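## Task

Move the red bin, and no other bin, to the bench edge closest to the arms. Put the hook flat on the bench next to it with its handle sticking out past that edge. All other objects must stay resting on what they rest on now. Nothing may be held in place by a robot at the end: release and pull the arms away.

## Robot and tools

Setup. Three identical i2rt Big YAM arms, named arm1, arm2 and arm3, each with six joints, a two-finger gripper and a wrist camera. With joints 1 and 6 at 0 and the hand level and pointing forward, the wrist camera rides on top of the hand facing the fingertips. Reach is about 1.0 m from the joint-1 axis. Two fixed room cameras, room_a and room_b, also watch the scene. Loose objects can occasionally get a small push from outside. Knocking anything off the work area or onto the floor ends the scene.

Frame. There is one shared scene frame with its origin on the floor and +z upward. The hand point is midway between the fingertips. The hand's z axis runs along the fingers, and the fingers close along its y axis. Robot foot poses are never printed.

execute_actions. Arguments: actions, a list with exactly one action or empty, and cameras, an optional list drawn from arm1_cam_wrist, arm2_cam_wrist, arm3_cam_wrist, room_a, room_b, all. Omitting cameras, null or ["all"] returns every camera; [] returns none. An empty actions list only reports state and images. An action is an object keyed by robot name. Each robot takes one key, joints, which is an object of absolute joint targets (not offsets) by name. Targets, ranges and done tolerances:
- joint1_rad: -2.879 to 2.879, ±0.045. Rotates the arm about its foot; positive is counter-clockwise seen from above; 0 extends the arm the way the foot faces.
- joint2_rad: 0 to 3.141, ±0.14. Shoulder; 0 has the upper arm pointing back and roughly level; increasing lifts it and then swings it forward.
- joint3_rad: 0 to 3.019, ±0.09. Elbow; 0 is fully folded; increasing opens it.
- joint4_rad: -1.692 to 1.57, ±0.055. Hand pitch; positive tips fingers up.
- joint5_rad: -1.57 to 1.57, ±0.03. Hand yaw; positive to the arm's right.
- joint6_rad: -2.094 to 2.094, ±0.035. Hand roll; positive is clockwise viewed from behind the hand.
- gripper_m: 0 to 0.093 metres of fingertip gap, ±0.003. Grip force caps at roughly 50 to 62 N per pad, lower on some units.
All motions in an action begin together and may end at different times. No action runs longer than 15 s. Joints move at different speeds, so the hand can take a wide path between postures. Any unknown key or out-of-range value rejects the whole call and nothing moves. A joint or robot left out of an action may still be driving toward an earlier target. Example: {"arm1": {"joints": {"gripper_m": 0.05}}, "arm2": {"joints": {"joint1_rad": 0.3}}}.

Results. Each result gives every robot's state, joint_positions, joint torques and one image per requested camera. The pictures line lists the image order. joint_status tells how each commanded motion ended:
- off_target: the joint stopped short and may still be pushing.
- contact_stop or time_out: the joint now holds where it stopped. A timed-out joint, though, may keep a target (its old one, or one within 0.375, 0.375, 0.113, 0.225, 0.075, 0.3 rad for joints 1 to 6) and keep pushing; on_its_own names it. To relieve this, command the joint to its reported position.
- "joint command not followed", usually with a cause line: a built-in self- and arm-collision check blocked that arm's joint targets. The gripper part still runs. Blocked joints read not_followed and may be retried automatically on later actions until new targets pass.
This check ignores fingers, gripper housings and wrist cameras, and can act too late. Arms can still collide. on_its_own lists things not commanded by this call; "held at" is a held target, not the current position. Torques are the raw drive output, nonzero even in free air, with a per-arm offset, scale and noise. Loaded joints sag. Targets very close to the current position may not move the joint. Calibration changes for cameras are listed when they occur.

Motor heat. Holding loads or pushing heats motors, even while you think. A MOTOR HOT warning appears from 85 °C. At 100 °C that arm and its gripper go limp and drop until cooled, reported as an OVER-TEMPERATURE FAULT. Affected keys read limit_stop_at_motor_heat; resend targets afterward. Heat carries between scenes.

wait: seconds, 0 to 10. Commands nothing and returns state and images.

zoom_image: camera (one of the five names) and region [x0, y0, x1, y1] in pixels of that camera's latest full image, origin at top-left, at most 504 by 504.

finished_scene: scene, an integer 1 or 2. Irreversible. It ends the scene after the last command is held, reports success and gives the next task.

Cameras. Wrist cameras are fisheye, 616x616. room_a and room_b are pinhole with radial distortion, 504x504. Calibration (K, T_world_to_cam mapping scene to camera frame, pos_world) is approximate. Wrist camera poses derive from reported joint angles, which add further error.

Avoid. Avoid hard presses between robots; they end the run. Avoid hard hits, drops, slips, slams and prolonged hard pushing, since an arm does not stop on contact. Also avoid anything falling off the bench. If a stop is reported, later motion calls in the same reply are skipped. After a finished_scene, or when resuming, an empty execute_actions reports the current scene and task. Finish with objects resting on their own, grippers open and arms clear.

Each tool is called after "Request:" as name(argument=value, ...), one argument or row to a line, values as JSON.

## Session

Request:
execute_actions(
  actions=[],
)

Scene clock: 0.00 s.
Joint torques (N m, as the arm reports them, + toward a larger angle): no reading
Motor temperatures (°C, as the motors report them): arm1=[22 22 23 22 21 22] | arm2=[19 22 24 20 20 22] | arm3=[20 22 24 19 19 20]
arm1.joint_positions: joint1_rad=-0.126 joint2_rad=+0.514 joint3_rad=+1.688 joint4_rad=-1.618 joint5_rad=+0.158 joint6_rad=+0.315 gripper_m=+0.095
arm1.joint_status: not commanded
arm1.hand: x=-0.8963 y=+0.0818 z=+1.3522 quat_wxyz=(-0.393, +0.411, -0.738, -0.364) (m; scene frame)
arm2.joint_positions: joint1_rad=-0.354 joint2_rad=+0.558 joint3_rad=+1.328 joint4_rad=-1.511 joint5_rad=+0.089 joint6_rad=+0.552 gripper_m=+0.095
arm2.joint_status: not commanded
arm2.hand: x=+0.0786 y=+0.1662 z=+1.2293 quat_wxyz=(-0.296, +0.251, -0.879, -0.276) (m; scene frame)
arm3.joint_positions: joint1_rad=+0.868 joint2_rad=+0.414 joint3_rad=+1.554 joint4_rad=-1.620 joint5_rad=-0.004 joint6_rad=+0.483 gripper_m=+0.095
arm3.joint_status: not commanded
arm3.hand: x=+0.8842 y=+0.0499 z=+1.3545 quat_wxyz=(-0.006, +0.750, -0.409, -0.520) (m; scene frame)
pictures: arm1_cam_wrist, arm2_cam_wrist, arm3_cam_wrist, room_a, room_b
camera_calibration (this result's frames):
arm1_cam_wrist: T_world_to_cam=[[0.891246, -0.39918, -0.215256, 1.12288], [-0.453216, -0.766553, -0.454964, 0.278901], [0.0166074, 0.503042, -0.864102, 1.26585], [0, 0, 0, 1]] pos_world=[-0.895379, 0.0252466, 1.46242]
arm2_cam_wrist: T_world_to_cam=[[0.604666, -0.715697, -0.34951, 0.499925], [-0.789182, -0.597626, -0.141547, 0.341988], [-0.107572, 0.361415, -0.926179, 1.21405], [0, 0, 0, 1]] pos_world=[0.0982002, 0.123401, 1.34756]
arm3_cam_wrist: T_world_to_cam=[[0.612563, 0.675606, -0.410272, -0.0167974], [0.556048, -0.73723, -0.3838, 0.0683919], [-0.561762, 0.00697042, -0.827269, 1.74059], [0, 0, 0, 1]] pos_world=[0.950055, 0.0496364, 1.45929]
Images, in order (width x height): arm1_cam_wrist 616x616, arm2_cam_wrist 616x616, arm3_cam_wrist 616x616, room_a 504x504, room_b 504x504.

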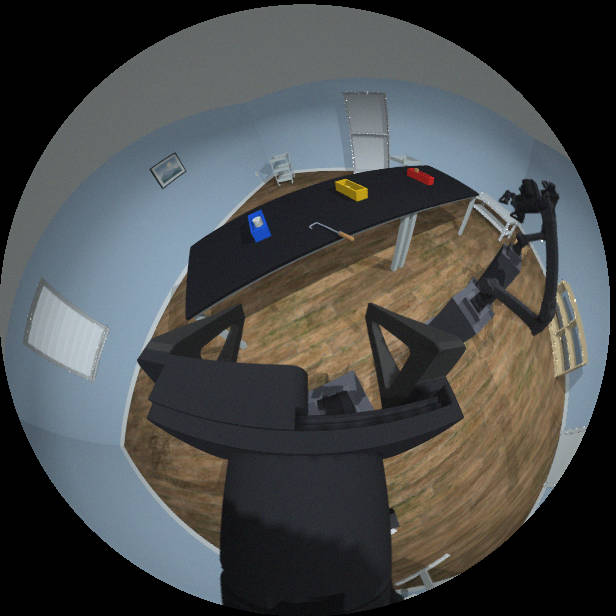

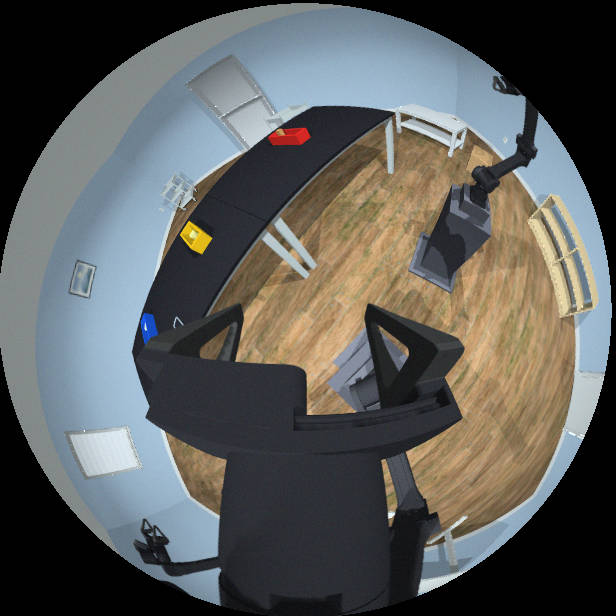

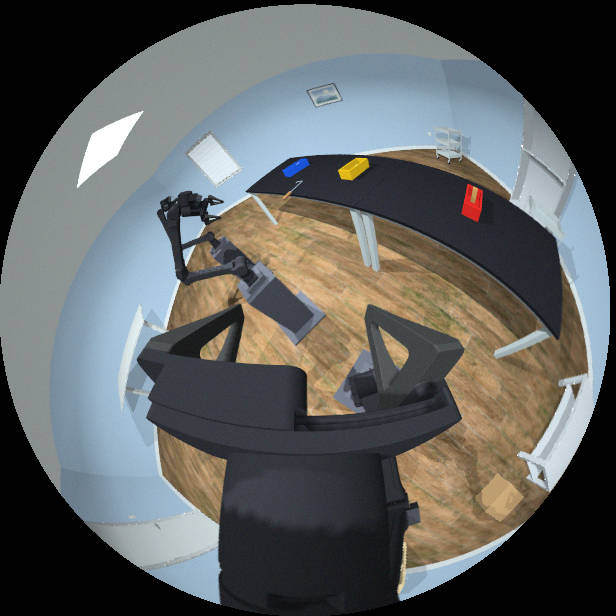

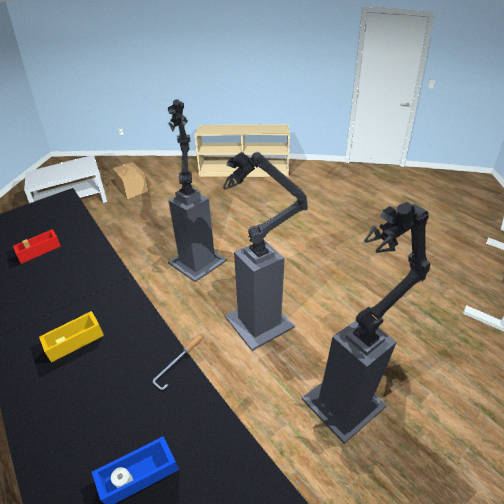

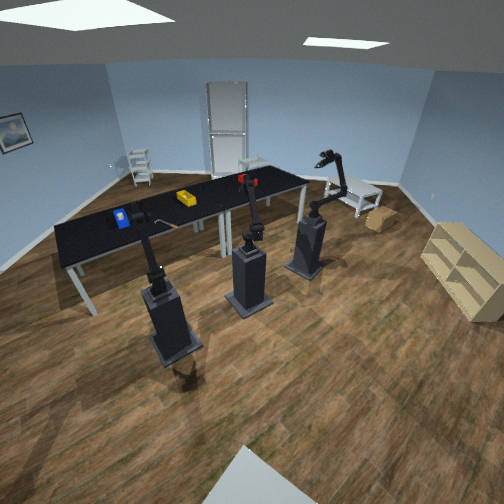

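Request:
zoom_image(
  camera="room_a",
  region=[130, 310, 230, 410],
)

Request:
zoom_image(
  camera="arm3_cam_wrist",
  region=[400, 150, 540, 290],
)

Region (130, 310, 230, 410) of room_a's 504x504 image, scaled by 5.040, with more detail than that image has.

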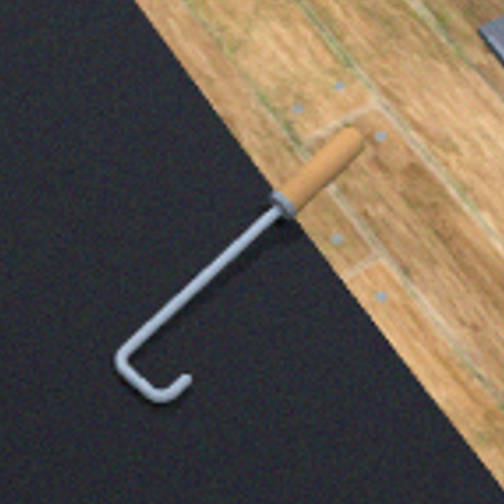

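Region (400, 150, 540, 290) of arm3_cam_wrist's 616x616 image, scaled by 3.600, with more detail than that image has.

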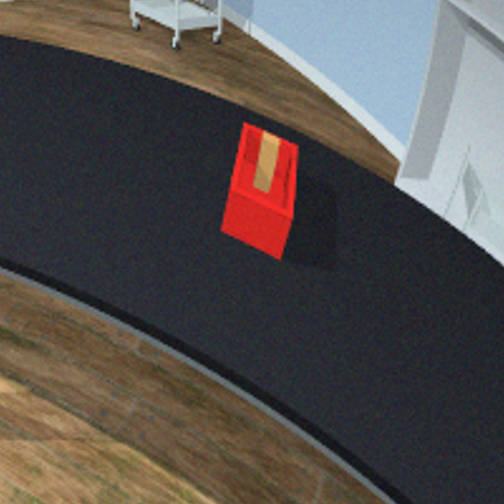

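Request:
execute_actions(
  actions=[
    {"arm2":{"joints":{"joint1_rad":0.68,"joint2_rad":2.28,"joint3_rad":1.27,"joint4_rad":1.035,"joint5_rad":0.262,"joint6_rad":0,"gripper_m":0.093}},"arm3":{"joints":{"joint1_rad":-0.1,"joint2_rad":1.83,"joint3_rad":1.45,"joint4_rad":0.1,"joint5_rad":0,"joint6_rad":0}}},
  ],
  cameras=["arm2_cam_wrist","arm3_cam_wrist","room_a"],
)

Request:
zoom_image(
  camera="arm2_cam_wrist",
  region=[230, 210, 380, 360],
)

Request:
zoom_image(
  camera="arm3_cam_wrist",
  region=[220, 170, 420, 390],
)

Scene clock: 3.37 s.
Joint torques (N m, as the arm reports them, + toward a larger angle): arm1=[ 1.16  6.27  6.37  2.75  0.09 -0.03] | arm2=[ -0.17 -16.25   6.16   2.9   -0.12  -0.27] | arm3=[  0.46 -18.54  10.68   2.93  -0.03  -0.24]
Motor temperatures (°C, as the motors report them): arm1=[22 22 23 22 21 22] | arm2=[19 22 24 20 20 22] | arm3=[20 22 24 19 19 20]
arm1.joint_positions: joint1_rad=-0.126 joint2_rad=+0.514 joint3_rad=+1.688 joint4_rad=-1.618 joint5_rad=+0.158 joint6_rad=+0.315 gripper_m=+0.095
arm1.joint_status: not commanded
arm1.hand: x=-0.8963 y=+0.0818 z=+1.3522 quat_wxyz=(-0.393, +0.411, -0.738, -0.364) (m; scene frame)
arm2.joint_positions: joint1_rad=+0.681 joint2_rad=+2.270 joint3_rad=+1.272 joint4_rad=+1.019 joint5_rad=+0.263 joint6_rad=+0.009 gripper_m=+0.093
arm2.joint_status: all done
arm2.hand: x=-0.4173 y=+0.6498 z=+0.8016 quat_wxyz=(-0.405, +0.570, -0.406, -0.589) (m; scene frame)
arm3.joint_positions: joint1_rad=-0.103 joint2_rad=+1.835 joint3_rad=+1.436 joint4_rad=+0.073 joint5_rad=+0.000 joint6_rad=+0.011 gripper_m=+0.095
arm3.joint_status: all done
arm3.hand: x=+0.8885 y=+0.7790 z=+1.0263 quat_wxyz=(-0.391, +0.594, -0.554, -0.432) (m; scene frame)
pictures: arm2_cam_wrist, arm3_cam_wrist, room_a
camera_calibration (this result's frames):
arm2_cam_wrist: T_world_to_cam=[[0.935187, 0.353475, -0.0219259, 0.177019], [0.183875, -0.537524, -0.822957, 1.09232], [-0.30268, 0.765587, -0.567681, -0.0416569], [0, 0, 0, 1]] pos_world=[-0.379005, 0.55647, 0.879168]
arm3_cam_wrist: T_world_to_cam=[[0.995955, 0.0897271, -0.00474909, -0.947175], [0.0696546, -0.804382, -0.590015, 1.17363], [-0.0567604, 0.587297, -0.807379, 0.545223], [0, 0, 0, 1]] pos_world=[0.892542, 0.708825, 1.12816]
Images, in order (width x height): arm2_cam_wrist 616x616, arm3_cam_wrist 616x616, room_a 504x504.

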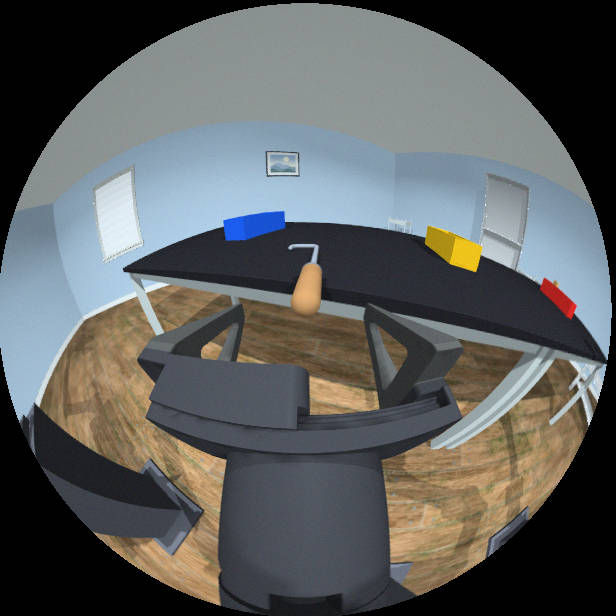

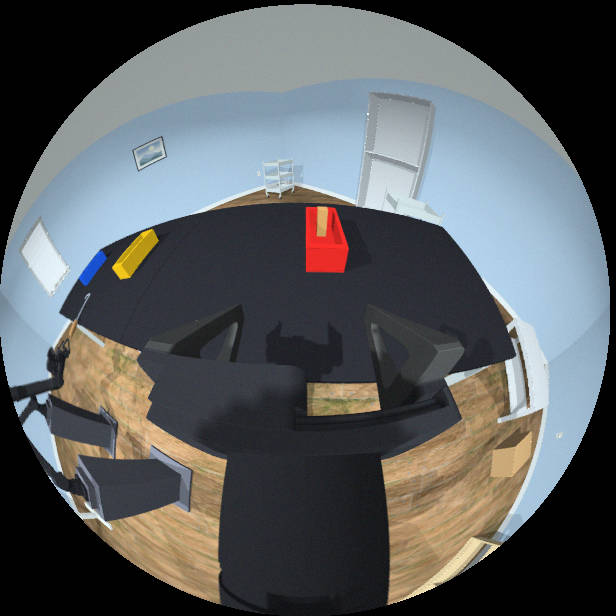

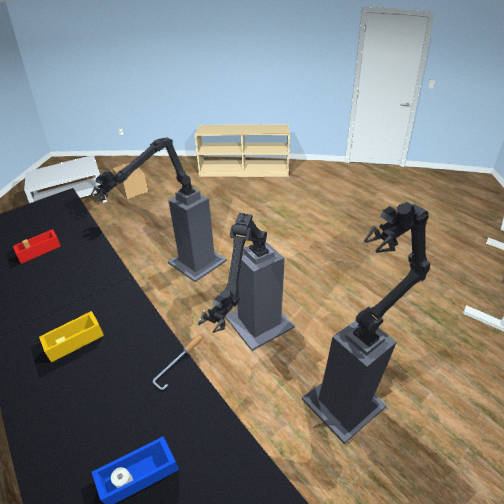

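Region (230, 210, 380, 360) of arm2_cam_wrist's 616x616 image, scaled by 3.360, with more detail than that image has.

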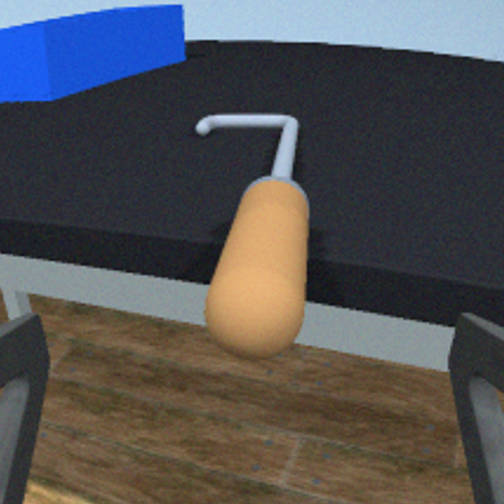

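Region (220, 170, 420, 390) of arm3_cam_wrist's 616x616 image, scaled by 2.291, with more detail than that image has; it fills the left 458 columns of this view, and the rest is white.

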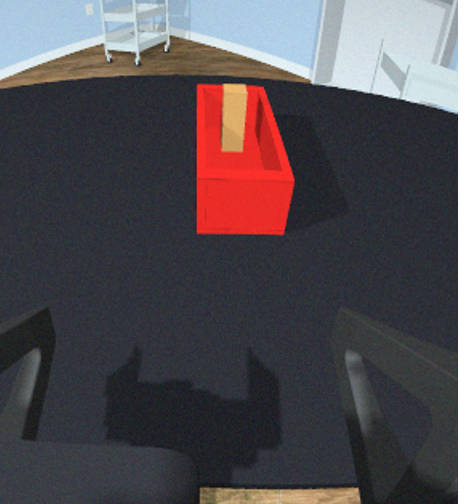

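Request:
execute_actions(
  actions=[
    {"arm2":{"joints":{"joint1_rad":0.657,"joint2_rad":2.492,"joint3_rad":1.715,"joint4_rad":0.79,"joint5_rad":0.334}}},
  ],
  cameras=["arm2_cam_wrist"],
)

Scene clock: 5.07 s.
Joint torques (N m, as the arm reports them, + toward a larger angle): arm1=[ 0.8   6.06  6.33  2.74  0.07 -0.05] | arm2=[ -0.47 -20.34  10.59   2.01   0.08  -0.28] | arm3=[  0.36 -18.67  10.72   2.97  -0.03  -0.24]
Motor temperatures (°C, as the motors report them): arm1=[22 22 23 22 21 22] | arm2=[19 22 24 20 20 22] | arm3=[20 22 25 19 19 20]
arm1.joint_positions: joint1_rad=-0.126 joint2_rad=+0.514 joint3_rad=+1.688 joint4_rad=-1.618 joint5_rad=+0.158 joint6_rad=+0.315 gripper_m=+0.095
arm1.joint_status: not commanded
arm1.hand: x=-0.8963 y=+0.0818 z=+1.3522 quat_wxyz=(-0.393, +0.411, -0.738, -0.364) (m; scene frame)
arm2.joint_positions: joint1_rad=+0.659 joint2_rad=+2.492 joint3_rad=+1.684 joint4_rad=+0.793 joint5_rad=+0.330 joint6_rad=+0.009 gripper_m=+0.093
arm2.joint_status: all done
arm2.hand: x=-0.4499 y=+0.7478 z=+0.7663 quat_wxyz=(-0.427, +0.563, -0.435, -0.558) (m; scene frame)
arm3.joint_positions: joint1_rad=-0.103 joint2_rad=+1.835 joint3_rad=+1.436 joint4_rad=+0.073 joint5_rad=+0.000 joint6_rad=+0.011 gripper_m=+0.095
arm3.joint_status: not commanded
arm3.hand: x=+0.8885 y=+0.7790 z=+1.0263 quat_wxyz=(-0.391, +0.594, -0.554, -0.432) (m; scene frame)
pictures: arm2_cam_wrist
camera_calibration (this result's frames):
arm2_cam_wrist: T_world_to_cam=[[0.963297, 0.26819, -0.0115147, 0.240541], [0.151081, -0.577118, -0.802564, 1.1212], [-0.221885, 0.771368, -0.596455, -0.092465], [0, 0, 0, 1]] pos_world=[-0.421621, 0.653878, 0.847452]
Images, in order (width x height): arm2_cam_wrist 616x616.

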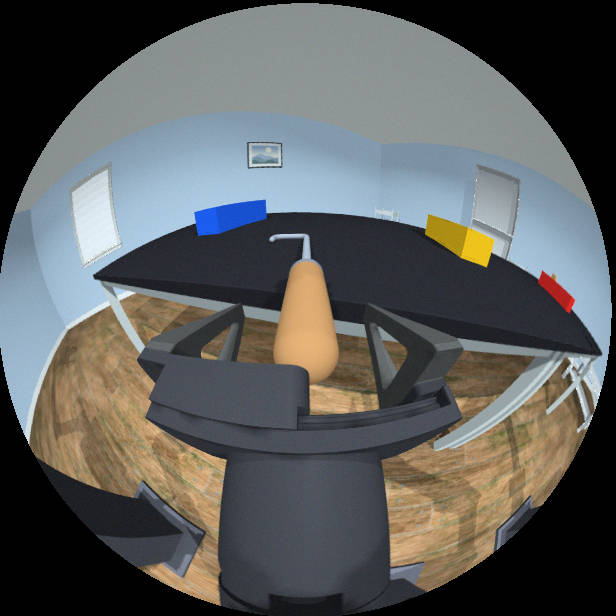

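Request:
execute_actions(
  actions=[
    {"arm2":{"joints":{"joint2_rad":2.437,"joint6_rad":-1.58}}},
  ],
  cameras=["arm2_cam_wrist"],
)

Scene clock: 7.33 s.
Joint torques (N m, as the arm reports them, + toward a larger angle): arm1=[ 1.61  6.5   6.33  2.83  0.06 -0.03] | arm2=[ -0.29 -21.35  10.93   2.05   0.06  -0.19] | arm3=[  0.29 -18.63  10.7    2.94  -0.03  -0.24]
Motor temperatures (°C, as the motors report them): arm1=[22 22 23 22 21 22] | arm2=[19 23 25 20 20 22] | arm3=[20 22 25 19 19 20]
arm1.joint_positions: joint1_rad=-0.126 joint2_rad=+0.514 joint3_rad=+1.688 joint4_rad=-1.618 joint5_rad=+0.158 joint6_rad=+0.315 gripper_m=+0.095
arm1.joint_status: not commanded
arm1.hand: x=-0.8963 y=+0.0818 z=+1.3522 quat_wxyz=(-0.393, +0.411, -0.738, -0.364) (m; scene frame)
arm2.joint_positions: joint1_rad=+0.659 joint2_rad=+2.451 joint3_rad=+1.684 joint4_rad=+0.793 joint5_rad=+0.330 joint6_rad=-1.570 gripper_m=+0.093
arm2.joint_status: all done
arm2.hand: x=-0.4519 y=+0.7508 z=+0.8015 quat_wxyz=(-0.709, +0.693, +0.087, -0.097) (m; scene frame)
arm3.joint_positions: joint1_rad=-0.103 joint2_rad=+1.835 joint3_rad=+1.436 joint4_rad=+0.073 joint5_rad=+0.000 joint6_rad=+0.011 gripper_m=+0.095
arm3.joint_status: not commanded
arm3.hand: x=+0.8885 y=+0.7790 z=+1.0263 quat_wxyz=(-0.391, +0.594, -0.554, -0.432) (m; scene frame)
pictures: arm2_cam_wrist
camera_calibration (this result's frames):
arm2_cam_wrist: T_world_to_cam=[[0.020061, -0.00890866, 0.999759, -0.786647], [0.933911, -0.356833, -0.0219194, 0.714157], [0.356942, 0.934126, 0.00116148, -0.413862], [0, 0, 0, 1]] pos_world=[-0.503454, 0.634426, 0.802592]
Images, in order (width x height): arm2_cam_wrist 616x616.

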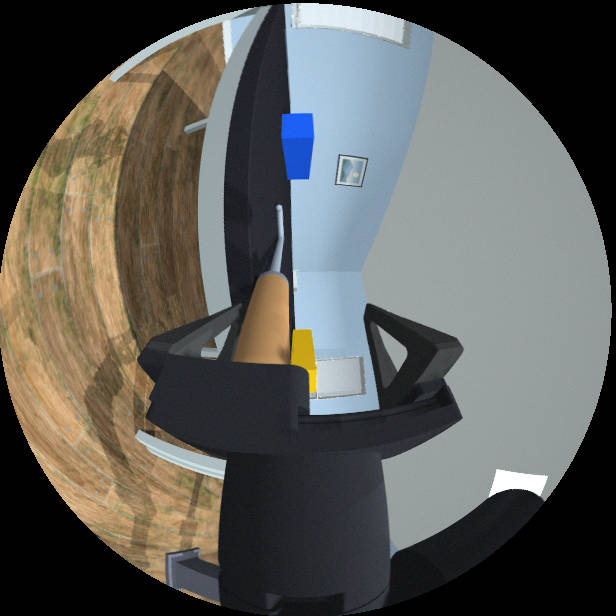

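Request:
execute_actions(
  actions=[
    {"arm2":{"joints":{"joint2_rad":2.50,"gripper_m":0.08}}},
  ],
  cameras=[],
)

Request:
execute_actions(
  actions=[
    {"arm2":{"joints":{"gripper_m":0.0}}},
  ],
  cameras=["arm2_cam_wrist"],
)

Scene clock: 8.23 s.
Joint torques (N m, as the arm reports them, + toward a larger angle): arm1=[0.88 6.59 6.2  2.67 0.04 0.02] | arm2=[ -0.38 -17.71  10.9    2.17   0.06  -0.17] | arm3=[  0.42 -18.54  10.68   2.93  -0.02  -0.24]
Motor temperatures (°C, as the motors report them): arm1=[22 22 23 22 21 22] | arm2=[19 23 25 20 20 22] | arm3=[20 22 26 19 19 20]
arm1.joint_positions: joint1_rad=-0.126 joint2_rad=+0.514 joint3_rad=+1.688 joint4_rad=-1.618 joint5_rad=+0.158 joint6_rad=+0.315 gripper_m=+0.095
arm1.joint_status: not commanded
arm1.hand: x=-0.8963 y=+0.0818 z=+1.3522 quat_wxyz=(-0.393, +0.411, -0.738, -0.364) (m; scene frame)
arm2.joint_positions: joint1_rad=+0.659 joint2_rad=+2.463 joint3_rad=+1.684 joint4_rad=+0.790 joint5_rad=+0.330 joint6_rad=-1.570 gripper_m=+0.080
arm2.joint_status: all done
arm2.hand: x=-0.4514 y=+0.7501 z=+0.7905 quat_wxyz=(-0.705, +0.697, +0.089, -0.094) (m; scene frame)
arm3.joint_positions: joint1_rad=-0.103 joint2_rad=+1.835 joint3_rad=+1.436 joint4_rad=+0.073 joint5_rad=+0.000 joint6_rad=+0.011 gripper_m=+0.095
arm3.joint_status: not commanded
arm3.hand: x=+0.8885 y=+0.7790 z=+1.0263 quat_wxyz=(-0.391, +0.594, -0.554, -0.432) (m; scene frame)
pictures: none
No camera images: the call's "cameras" was empty. Leave "cameras" out to get every camera's image.

Scene clock: 8.93 s.
Joint torques (N m, as the arm reports them, + toward a larger angle): arm1=[ 0.79  5.97  6.28  2.95  0.07 -0.06] | arm2=[ -0.1  -18.51  10.7    2.41   0.01  -0.15] | arm3=[  0.21 -18.62  10.71   2.94  -0.03  -0.23]
Motor temperatures (°C, as the motors report them): arm1=[22 22 23 22 21 22] | arm2=[19 23 25 20 20 22] | arm3=[20 22 26 20 19 20]
arm1.joint_positions: joint1_rad=-0.126 joint2_rad=+0.514 joint3_rad=+1.688 joint4_rad=-1.618 joint5_rad=+0.158 joint6_rad=+0.315 gripper_m=+0.095
arm1.joint_status: not commanded
arm1.hand: x=-0.8963 y=+0.0818 z=+1.3522 quat_wxyz=(-0.393, +0.411, -0.738, -0.364) (m; scene frame)
arm2.joint_positions: joint1_rad=+0.659 joint2_rad=+2.478 joint3_rad=+1.684 joint4_rad=+0.785 joint5_rad=+0.332 joint6_rad=-1.572 gripper_m=+0.031
arm2.joint_status: gripper_m off_target (ended at +0.031, target +0.000)
arm2.hand: x=-0.4505 y=+0.7490 z=+0.7760 quat_wxyz=(-0.698, +0.704, +0.093, -0.090) (m; scene frame)
arm3.joint_positions: joint1_rad=-0.103 joint2_rad=+1.835 joint3_rad=+1.436 joint4_rad=+0.073 joint5_rad=+0.000 joint6_rad=+0.011 gripper_m=+0.095
arm3.joint_status: not commanded
arm3.hand: x=+0.8885 y=+0.7790 z=+1.0263 quat_wxyz=(-0.391, +0.594, -0.554, -0.432) (m; scene frame)
pictures: arm2_cam_wrist
camera_calibration (this result's frames):
arm2_cam_wrist: T_world_to_cam=[[-0.00173213, 0.02038, 0.999791, -0.79303], [0.933647, -0.358083, 0.00891679, 0.688488], [0.35819, 0.933467, -0.0184075, -0.396383], [0, 0, 0, 1]] pos_world=[-0.502198, 0.632708, 0.779428]
Images, in order (width x height): arm2_cam_wrist 616x616.

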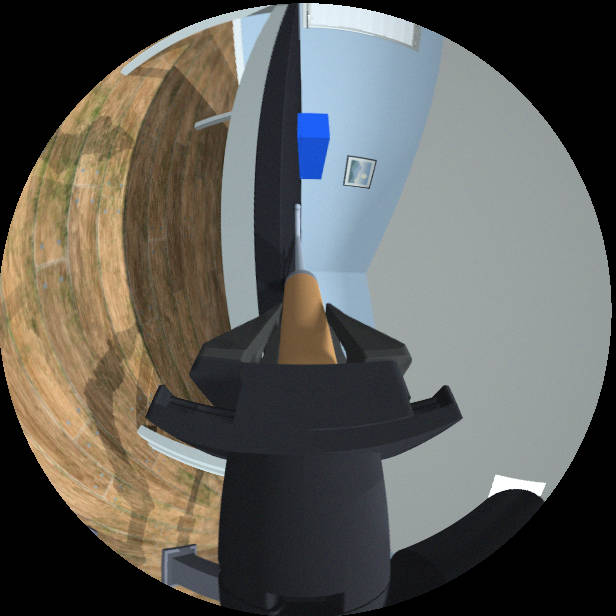

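Request:
execute_actions(
  actions=[
    {"arm2":{"joints":{"joint2_rad":2.15,"joint3_rad":1.98}},"arm3":{"joints":{"joint1_rad":-0.75,"joint3_rad":1.62,"joint4_rad":0.88,"joint5_rad":0.816,"gripper_m":0.08}}},
  ],
  cameras=[],
)

Request:
execute_actions(
  actions=[
    {"arm2":{"joints":{"joint1_rad":-0.608,"joint2_rad":2.3,"joint4_rad":0.69,"joint5_rad":-0.675}}},
  ],
  cameras=["arm2_cam_wrist","room_a"],
)

Scene clock: 11.60 s.
Joint torques (N m, as the arm reports them, + toward a larger angle): arm1=[1.1  4.97 6.24 2.69 0.04 0.02] | arm2=[ -0.31 -21.85  12.5    2.76  -0.25  -0.15] | arm3=[ -0.58 -18.29  11.59   2.05  -0.24  -0.25]
Motor temperatures (°C, as the motors report them): arm1=[22 22 24 22 21 22] | arm2=[19 23 26 20 20 22] | arm3=[20 23 26 20 19 20]
arm1.joint_positions: joint1_rad=-0.126 joint2_rad=+0.514 joint3_rad=+1.688 joint4_rad=-1.618 joint5_rad=+0.158 joint6_rad=+0.315 gripper_m=+0.095
arm1.joint_status: not commanded
arm1.hand: x=-0.8963 y=+0.0818 z=+1.3522 quat_wxyz=(-0.393, +0.411, -0.738, -0.364) (m; scene frame)
arm2.joint_positions: joint1_rad=+0.659 joint2_rad=+2.180 joint3_rad=+1.952 joint4_rad=+0.767 joint5_rad=+0.335 joint6_rad=-1.574 gripper_m=+0.031
arm2.joint_status: all done
arm2.hand: x=-0.4513 y=+0.7517 z=+1.1780 quat_wxyz=(-0.845, +0.507, +0.003, -0.170) (m; scene frame)
arm3.joint_positions: joint1_rad=-0.743 joint2_rad=+1.834 joint3_rad=+1.592 joint4_rad=+0.857 joint5_rad=+0.813 joint6_rad=+0.008 gripper_m=+0.080
arm3.joint_status: all done
arm3.hand: x=+1.4369 y=+0.5506 z=+1.2703 quat_wxyz=(-0.799, -0.104, -0.542, -0.240) (m; scene frame)
pictures: none
No camera images: the call's "cameras" was empty. Leave "cameras" out to get every camera's image.

Scene clock: 14.43 s.
Joint torques (N m, as the arm reports them, + toward a larger angle): arm1=[0.16 6.6  6.34 2.73 0.09 0.  ] | arm2=[  0.22 -25.82  12.     3.74   0.19  -0.12] | arm3=[ -0.65 -18.15  11.6    2.07  -0.24  -0.26]
Motor temperatures (°C, as the motors report them): arm1=[22 22 24 22 21 22] | arm2=[19 24 26 20 20 22] | arm3=[20 23 27 20 19 20]
arm1.joint_positions: joint1_rad=-0.126 joint2_rad=+0.514 joint3_rad=+1.688 joint4_rad=-1.618 joint5_rad=+0.158 joint6_rad=+0.315 gripper_m=+0.095
arm1.joint_status: not commanded
arm1.hand: x=-0.8963 y=+0.0818 z=+1.3522 quat_wxyz=(-0.393, +0.411, -0.738, -0.364) (m; scene frame)
arm2.joint_positions: joint1_rad=-0.614 joint2_rad=+2.369 joint3_rad=+1.952 joint4_rad=+0.651 joint5_rad=-0.678 joint6_rad=-1.574 gripper_m=+0.031
arm2.joint_status: all done
arm2.hand: x=+0.4646 y=+0.7579 z=+0.9796 quat_wxyz=(-0.767, +0.638, +0.051, +0.054) (m; scene frame)
arm3.joint_positions: joint1_rad=-0.743 joint2_rad=+1.834 joint3_rad=+1.592 joint4_rad=+0.857 joint5_rad=+0.813 joint6_rad=+0.008 gripper_m=+0.080
arm3.joint_status: not commanded
arm3.hand: x=+1.4369 y=+0.5506 z=+1.2703 quat_wxyz=(-0.799, -0.104, -0.542, -0.240) (m; scene frame)
pictures: arm2_cam_wrist, room_a
camera_calibration (this result's frames):
arm2_cam_wrist: T_world_to_cam=[[-0.142026, -0.168982, 0.975333, -0.76246], [0.806586, -0.590924, 0.0150725, 0.0649578], [0.573801, 0.78883, 0.220225, -0.953078], [0, 0, 0, 1]] pos_world=[0.386194, 0.66136, 0.952565]
Images, in order (width x height): arm2_cam_wrist 616x616, room_a 504x504.

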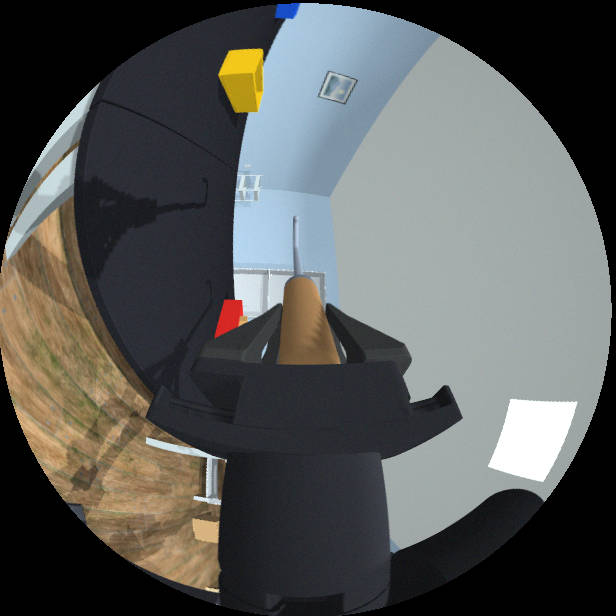

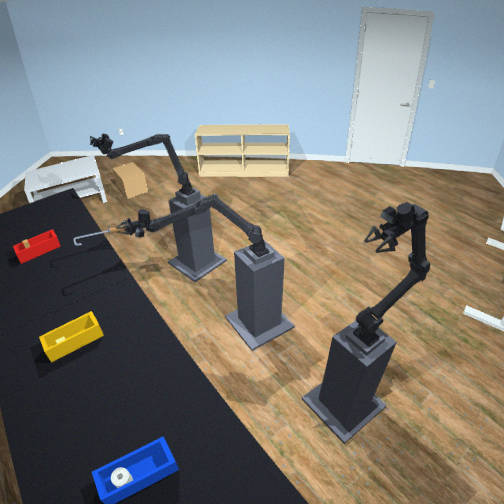

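Request:
execute_actions(
  actions=[
    {"arm2":{"joints":{"joint2_rad":2.51,"joint5_rad":-0.8}}},
  ],
  cameras=["arm2_cam_wrist"],
)

Scene clock: 15.77 s.
Joint torques (N m, as the arm reports them, + toward a larger angle): arm1=[ 1.    5.58  6.26  2.67  0.05 -0.02] | arm2=[  0.12 -25.26  11.2    3.22   0.07  -0.12] | arm3=[ -0.58 -18.21  11.58   2.1   -0.24  -0.25]
Motor temperatures (°C, as the motors report them): arm1=[22 22 24 22 21 22] | arm2=[19 24 26 20 20 22] | arm3=[20 23 27 20 19 20]
arm1.joint_positions: joint1_rad=-0.126 joint2_rad=+0.514 joint3_rad=+1.688 joint4_rad=-1.618 joint5_rad=+0.158 joint6_rad=+0.315 gripper_m=+0.095
arm1.joint_status: not commanded
arm1.hand: x=-0.8963 y=+0.0818 z=+1.3522 quat_wxyz=(-0.393, +0.411, -0.738, -0.364) (m; scene frame)
arm2.joint_positions: joint1_rad=-0.609 joint2_rad=+2.566 joint3_rad=+1.952 joint4_rad=+0.662 joint5_rad=-0.803 joint6_rad=-1.574 gripper_m=+0.031
arm2.joint_status: all done
arm2.hand: x=+0.4426 y=+0.7621 z=+0.8086 quat_wxyz=(-0.718, +0.693, +0.056, -0.032) (m; scene frame)
arm3.joint_positions: joint1_rad=-0.743 joint2_rad=+1.834 joint3_rad=+1.592 joint4_rad=+0.857 joint5_rad=+0.813 joint6_rad=+0.008 gripper_m=+0.080
arm3.joint_status: not commanded
arm3.hand: x=+1.4369 y=+0.5506 z=+1.2703 quat_wxyz=(-0.799, -0.104, -0.542, -0.240) (m; scene frame)
pictures: arm2_cam_wrist
camera_calibration (this result's frames):
arm2_cam_wrist: T_world_to_cam=[[-0.0273443, -0.0260683, 0.999286, -0.77722], [0.876885, -0.480563, 0.0114586, -0.0245226], [0.479921, 0.876573, 0.0359995, -0.782461], [0, 0, 0, 1]] pos_world=[0.37577, 0.653838, 0.805114]
Images, in order (width x height): arm2_cam_wrist 616x616.

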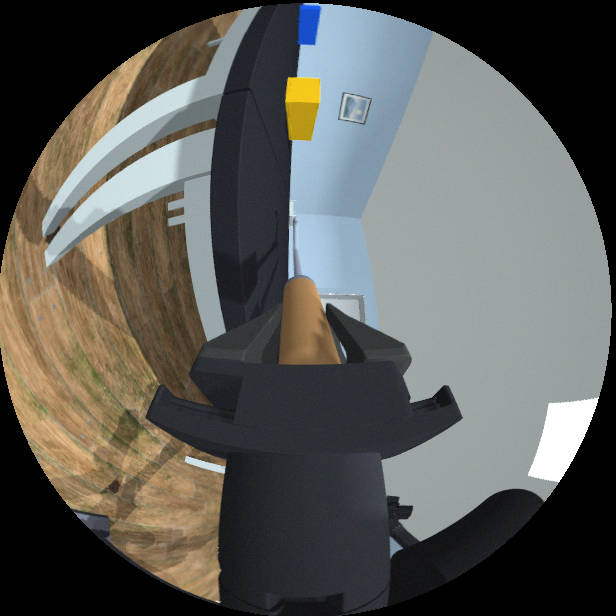

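Request:
execute_actions(
  actions=[
    {"arm2":{"joints":{"joint2_rad":2.605}}},
  ],
  cameras=["arm2_cam_wrist","room_a"],
)

Request:
zoom_image(
  camera="arm2_cam_wrist",
  region=[200, 190, 380, 370],
)

Request:
zoom_image(
  camera="room_a",
  region=[60, 210, 170, 300],
)

Scene clock: 16.87 s.
Joint torques (N m, as the arm reports them, + toward a larger angle): arm1=[ 0.45  5.81  6.46  2.68  0.07 -0.04] | arm2=[  0.07 -21.63  10.95   2.83   0.04  -0.1 ] | arm3=[ -0.54 -18.13  11.6    2.09  -0.24  -0.26]
Motor temperatures (°C, as the motors report them): arm1=[22 22 24 22 21 22] | arm2=[19 24 26 20 20 22] | arm3=[20 23 27 20 19 20]
arm1.joint_positions: joint1_rad=-0.126 joint2_rad=+0.514 joint3_rad=+1.688 joint4_rad=-1.618 joint5_rad=+0.158 joint6_rad=+0.315 gripper_m=+0.095
arm1.joint_status: not commanded
arm1.hand: x=-0.8963 y=+0.0818 z=+1.3522 quat_wxyz=(-0.393, +0.411, -0.738, -0.364) (m; scene frame)
arm2.joint_positions: joint1_rad=-0.609 joint2_rad=+2.605 joint3_rad=+1.952 joint4_rad=+0.670 joint5_rad=-0.802 joint6_rad=-1.575 gripper_m=+0.031
arm2.joint_status: all done
arm2.hand: x=+0.4407 y=+0.7597 z=+0.7764 quat_wxyz=(-0.710, +0.701, +0.049, -0.039) (m; scene frame)
arm3.joint_positions: joint1_rad=-0.743 joint2_rad=+1.834 joint3_rad=+1.592 joint4_rad=+0.857 joint5_rad=+0.813 joint6_rad=+0.008 gripper_m=+0.080
arm3.joint_status: not commanded
arm3.hand: x=+1.4369 y=+0.5506 z=+1.2703 quat_wxyz=(-0.799, -0.104, -0.542, -0.240) (m; scene frame)
pictures: arm2_cam_wrist, room_a
camera_calibration (this result's frames):
arm2_cam_wrist: T_world_to_cam=[[-0.00885415, -0.00186019, 0.999959, -0.77223], [0.876878, -0.480664, 0.00687016, -0.019974], [0.480631, 0.876903, 0.00588703, -0.755456], [0, 0, 0, 1]] pos_world=[0.373773, 0.651424, 0.776783]
Images, in order (width x height): arm2_cam_wrist 616x616, room_a 504x504.

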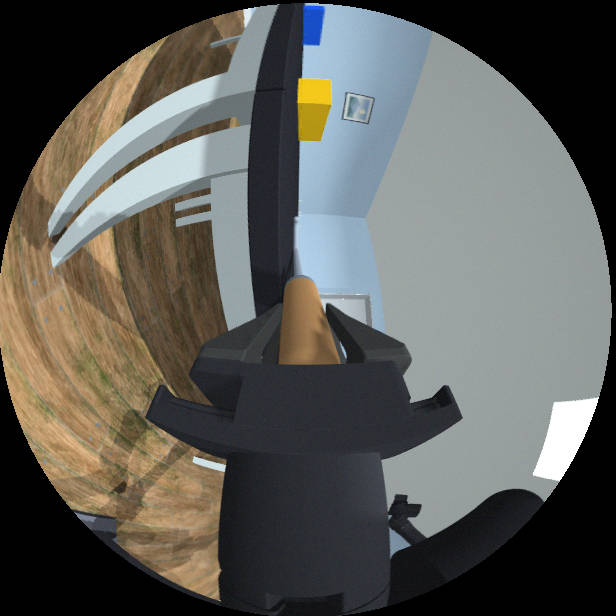

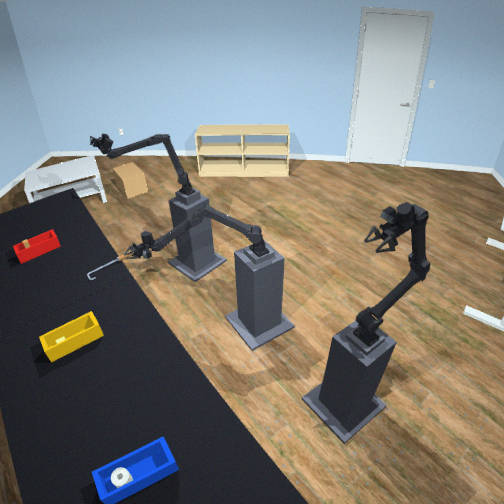

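Region (200, 190, 380, 370) of arm2_cam_wrist's 616x616 image, scaled by 2.800, with more detail than that image has.

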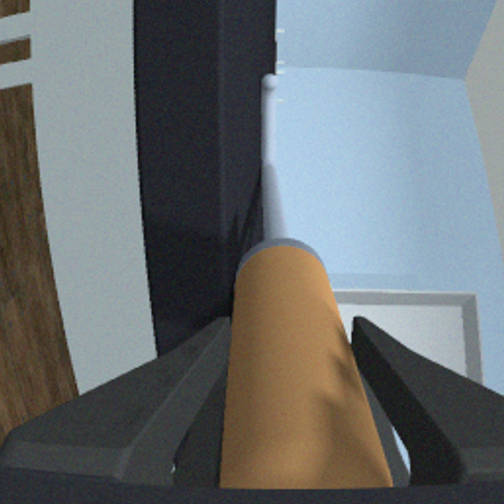

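Region (60, 210, 170, 300) of room_a's 504x504 image, scaled by 4.582, with more detail than that image has; it fills the top 412 rows of this view, and the rest is white.

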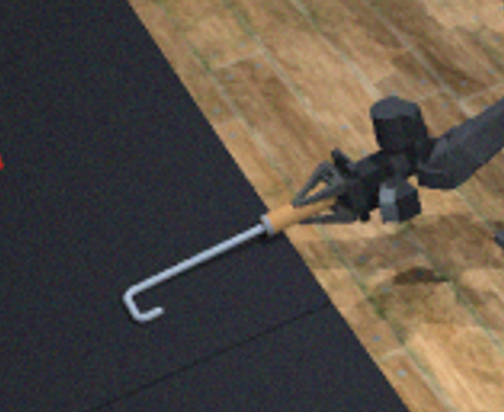

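Request:
execute_actions(
  actions=[],
)

Scene clock: 17.43 s.
Joint torques (N m, as the arm reports them, + toward a larger angle): arm1=[ 0.86  5.92  6.3   2.35  0.04 -0.01] | arm2=[  0.06 -21.79  10.92   2.85   0.02  -0.11] | arm3=[ -0.59 -18.16  11.58   2.09  -0.24  -0.26]
Motor temperatures (°C, as the motors report them): arm1=[22 22 24 22 21 22] | arm2=[19 24 27 20 20 22] | arm3=[20 23 28 20 19 20]
arm1.joint_positions: joint1_rad=-0.126 joint2_rad=+0.514 joint3_rad=+1.688 joint4_rad=-1.618 joint5_rad=+0.158 joint6_rad=+0.315 gripper_m=+0.095
arm1.joint_status: not commanded
arm1.hand: x=-0.8963 y=+0.0818 z=+1.3522 quat_wxyz=(-0.393, +0.411, -0.738, -0.364) (m; scene frame)
arm2.joint_positions: joint1_rad=-0.609 joint2_rad=+2.605 joint3_rad=+1.952 joint4_rad=+0.670 joint5_rad=-0.802 joint6_rad=-1.575 gripper_m=+0.031
arm2.joint_status: all done
arm2.hand: x=+0.4407 y=+0.7597 z=+0.7764 quat_wxyz=(-0.710, +0.701, +0.049, -0.039) (m; scene frame)
arm3.joint_positions: joint1_rad=-0.743 joint2_rad=+1.834 joint3_rad=+1.592 joint4_rad=+0.857 joint5_rad=+0.813 joint6_rad=+0.008 gripper_m=+0.080
arm3.joint_status: not commanded
arm3.hand: x=+1.4369 y=+0.5506 z=+1.2703 quat_wxyz=(-0.799, -0.104, -0.542, -0.240) (m; scene frame)
pictures: arm1_cam_wrist, arm2_cam_wrist, arm3_cam_wrist, room_a, room_b
camera_calibration (this result's frames):
arm1_cam_wrist: T_world_to_cam=[[0.891246, -0.39918, -0.215256, 1.12288], [-0.453216, -0.766553, -0.454964, 0.278901], [0.0166074, 0.503042, -0.864102, 1.26585], [0, 0, 0, 1]] pos_world=[-0.895379, 0.0252466, 1.46242]
arm2_cam_wrist: T_world_to_cam=[[-0.00885415, -0.00186019, 0.999959, -0.77223], [0.876878, -0.480664, 0.00687016, -0.019974], [0.480631, 0.876903, 0.00588703, -0.755456], [0, 0, 0, 1]] pos_world=[0.373773, 0.651424, 0.776783]
arm3_cam_wrist: T_world_to_cam=[[0.272493, -0.869206, -0.412587, 0.613947], [-0.278691, 0.339129, -0.898511, 1.35851], [0.920912, 0.359823, -0.149829, -1.20734], [0, 0, 0, 1]] pos_world=[1.32316, 0.507363, 1.29305]
Images, in order (width x height): arm1_cam_wrist 616x616, arm2_cam_wrist 616x616, arm3_cam_wrist 616x616, room_a 504x504, room_b 504x504.

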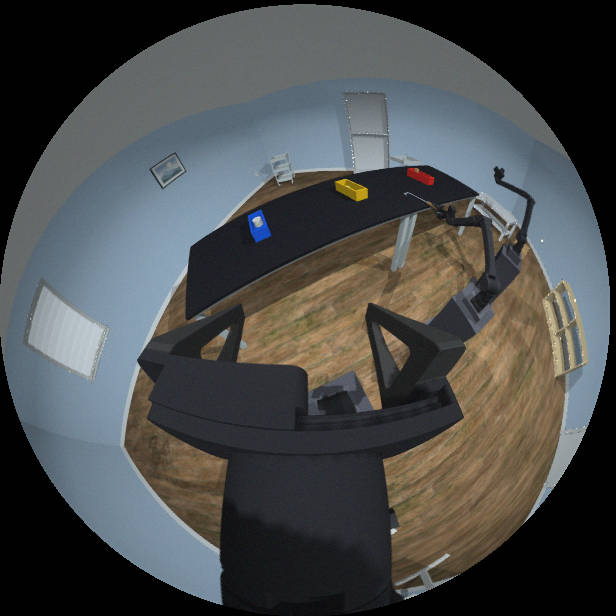

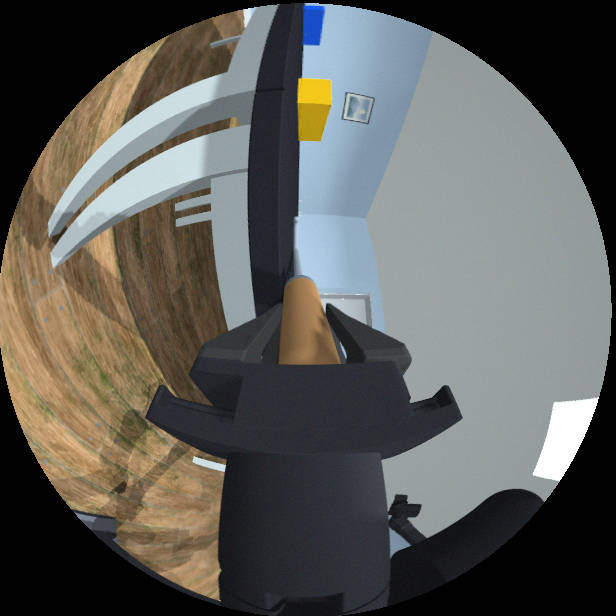

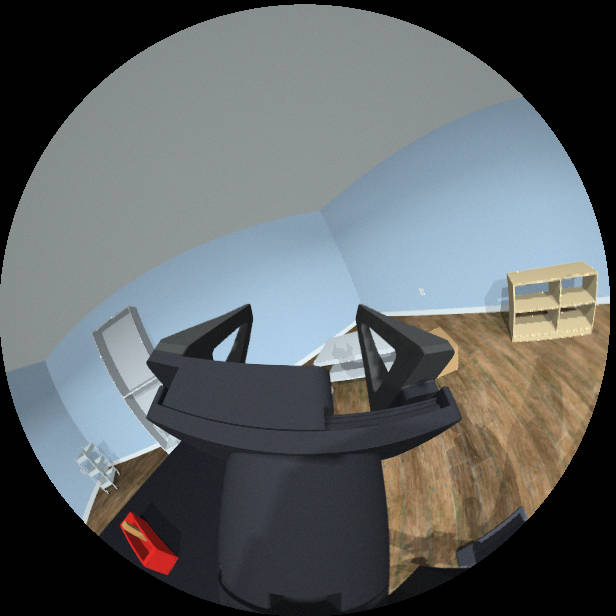

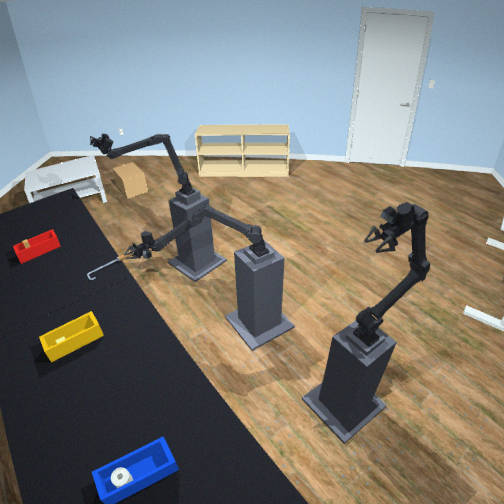

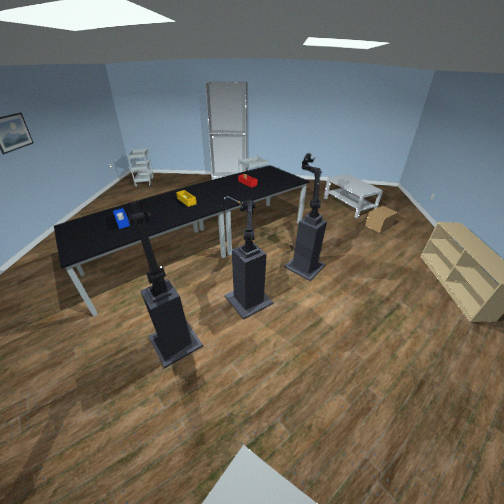

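Request:
execute_actions(
  actions=[
    {"arm2":{"joints":{"gripper_m":0.093}}},
  ],
  cameras=["arm2_cam_wrist","room_a"],
)

Scene clock: 19.60 s.
Joint torques (N m, as the arm reports them, + toward a larger angle): arm1=[ 0.97  5.28  6.3   2.84  0.1  -0.04] | arm2=[ -0.02 -21.46  10.94   2.49   0.02  -0.13] | arm3=[ -0.58 -18.3   11.59   2.05  -0.25  -0.24]
Motor temperatures (°C, as the motors report them): arm1=[22 22 24 22 21 22] | arm2=[19 24 27 20 20 22] | arm3=[20 23 28 20 19 20]
arm1.joint_positions: joint1_rad=-0.126 joint2_rad=+0.514 joint3_rad=+1.688 joint4_rad=-1.618 joint5_rad=+0.158 joint6_rad=+0.315 gripper_m=+0.095
arm1.joint_status: not commanded
arm1.hand: x=-0.8963 y=+0.0818 z=+1.3522 quat_wxyz=(-0.393, +0.411, -0.738, -0.364) (m; scene frame)
arm2.joint_positions: joint1_rad=-0.609 joint2_rad=+2.605 joint3_rad=+1.952 joint4_rad=+0.676 joint5_rad=-0.802 joint6_rad=-1.575 gripper_m=+0.093
arm2.joint_status: all done
arm2.hand: x=+0.4407 y=+0.7597 z=+0.7776 quat_wxyz=(-0.712, +0.699, +0.050, -0.037) (m; scene frame)
arm3.joint_positions: joint1_rad=-0.743 joint2_rad=+1.834 joint3_rad=+1.592 joint4_rad=+0.857 joint5_rad=+0.813 joint6_rad=+0.008 gripper_m=+0.080
arm3.joint_status: not commanded
arm3.hand: x=+1.4369 y=+0.5506 z=+1.2703 quat_wxyz=(-0.799, -0.104, -0.542, -0.240) (m; scene frame)
pictures: arm2_cam_wrist, room_a
camera_calibration (this result's frames):
arm2_cam_wrist: T_world_to_cam=[[-0.0126834, -0.00661254, 0.999898, -0.768065], [0.876846, -0.480706, 0.00794356, -0.0207684], [0.480604, 0.876857, 0.0118952, -0.760066], [0, 0, 0, 1]] pos_world=[0.37376, 0.651407, 0.777193]
Images, in order (width x height): arm2_cam_wrist 616x616, room_a 504x504.

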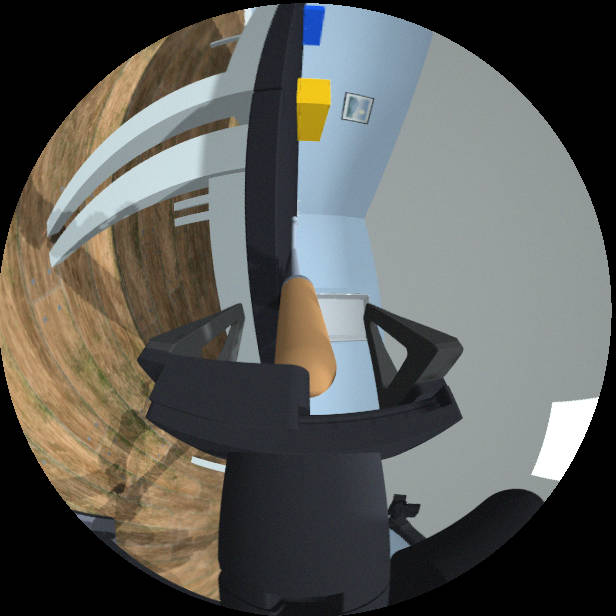

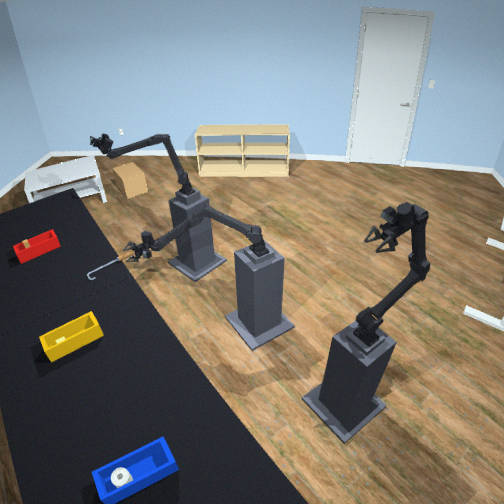

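Request:
execute_actions(
  actions=[
    {"arm2":{"joints":{"joint5_rad":-1.5}},"arm3":{"joints":{"joint1_rad":0.2}}},
  ],
  cameras=["arm2_cam_wrist","room_a"],
)

Scene clock: 22.50 s.
Joint torques (N m, as the arm reports them, + toward a larger angle): arm1=[ 1.56  6.2   6.42  2.5   0.09 -0.04] | arm2=[ -0.02 -21.29  10.67   2.27   0.12  -0.12] | arm3=[ -0.16 -18.19  11.6    2.05  -0.29  -0.25]
Motor temperatures (°C, as the motors report them): arm1=[22 22 24 22 21 22] | arm2=[19 25 27 20 20 22] | arm3=[20 23 28 20 19 20]
arm1.joint_positions: joint1_rad=-0.126 joint2_rad=+0.514 joint3_rad=+1.688 joint4_rad=-1.618 joint5_rad=+0.158 joint6_rad=+0.315 gripper_m=+0.095
arm1.joint_status: not commanded
arm1.hand: x=-0.8963 y=+0.0818 z=+1.3522 quat_wxyz=(-0.393, +0.411, -0.738, -0.364) (m; scene frame)
arm2.joint_positions: joint1_rad=-0.609 joint2_rad=+2.605 joint3_rad=+1.952 joint4_rad=+0.676 joint5_rad=-1.201 joint6_rad=-1.575 gripper_m=+0.093
arm2.joint_status: joint5_rad time_out (moved -0.399 of -0.698)
arm2.on_its_own: joint5_rad is held at -1.197, not at your -1.500, since a time_out
arm2.hand: x=+0.3761 y=+0.7380 z=+0.7764 quat_wxyz=(-0.689, +0.677, +0.191, -0.175) (m; scene frame)
arm3.joint_positions: joint1_rad=+0.201 joint2_rad=+1.834 joint3_rad=+1.592 joint4_rad=+0.857 joint5_rad=+0.814 joint6_rad=+0.008 gripper_m=+0.080
arm3.joint_status: all done
arm3.hand: x=+0.7999 y=+0.7189 z=+1.2730 quat_wxyz=(-0.602, +0.152, -0.530, -0.578) (m; scene frame)
pictures: arm2_cam_wrist, room_a
joint command not followed: on one or more control steps a check withheld the commanded joint targets of the arm2 arm, and it was not sent them on those steps.
cause: the commanded joint targets would bring two parts of the arm too close to each other (its wrist (the part past joint 4) and its wrist camera); next, command targets that bring no two parts of the arm closer together.
camera_calibration (this result's frames):
arm2_cam_wrist: T_world_to_cam=[[-0.0175205, -0.00764735, 0.999817, -0.765187], [0.994611, -0.10233, 0.0166465, -0.304829], [0.102184, 0.994721, 0.00939901, -0.652758], [0, 0, 0, 1]] pos_world=[0.356481, 0.612268, 0.776257]
Images, in order (width x height): arm2_cam_wrist 616x616, room_a 504x504.

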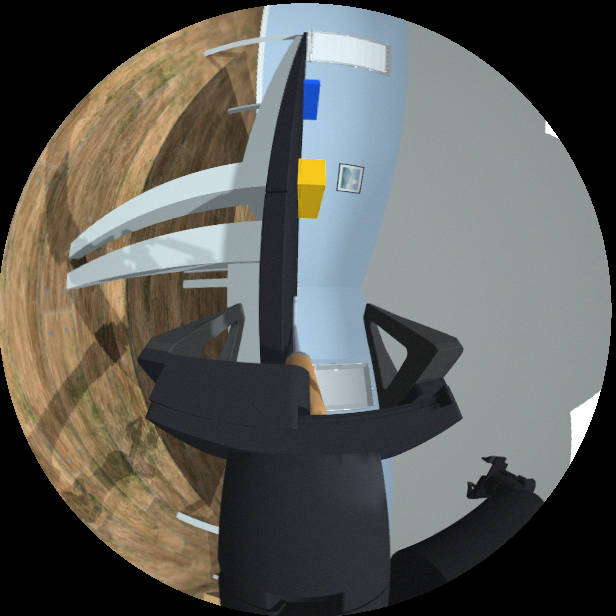

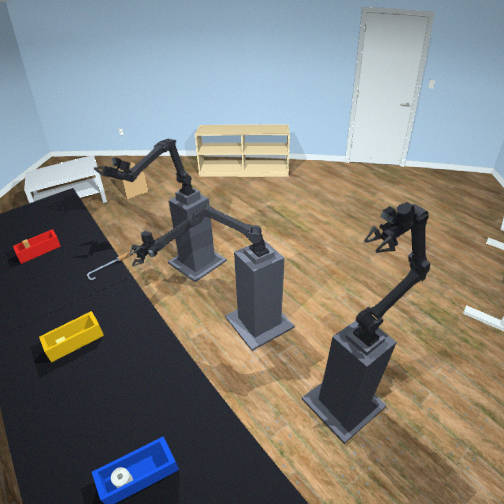

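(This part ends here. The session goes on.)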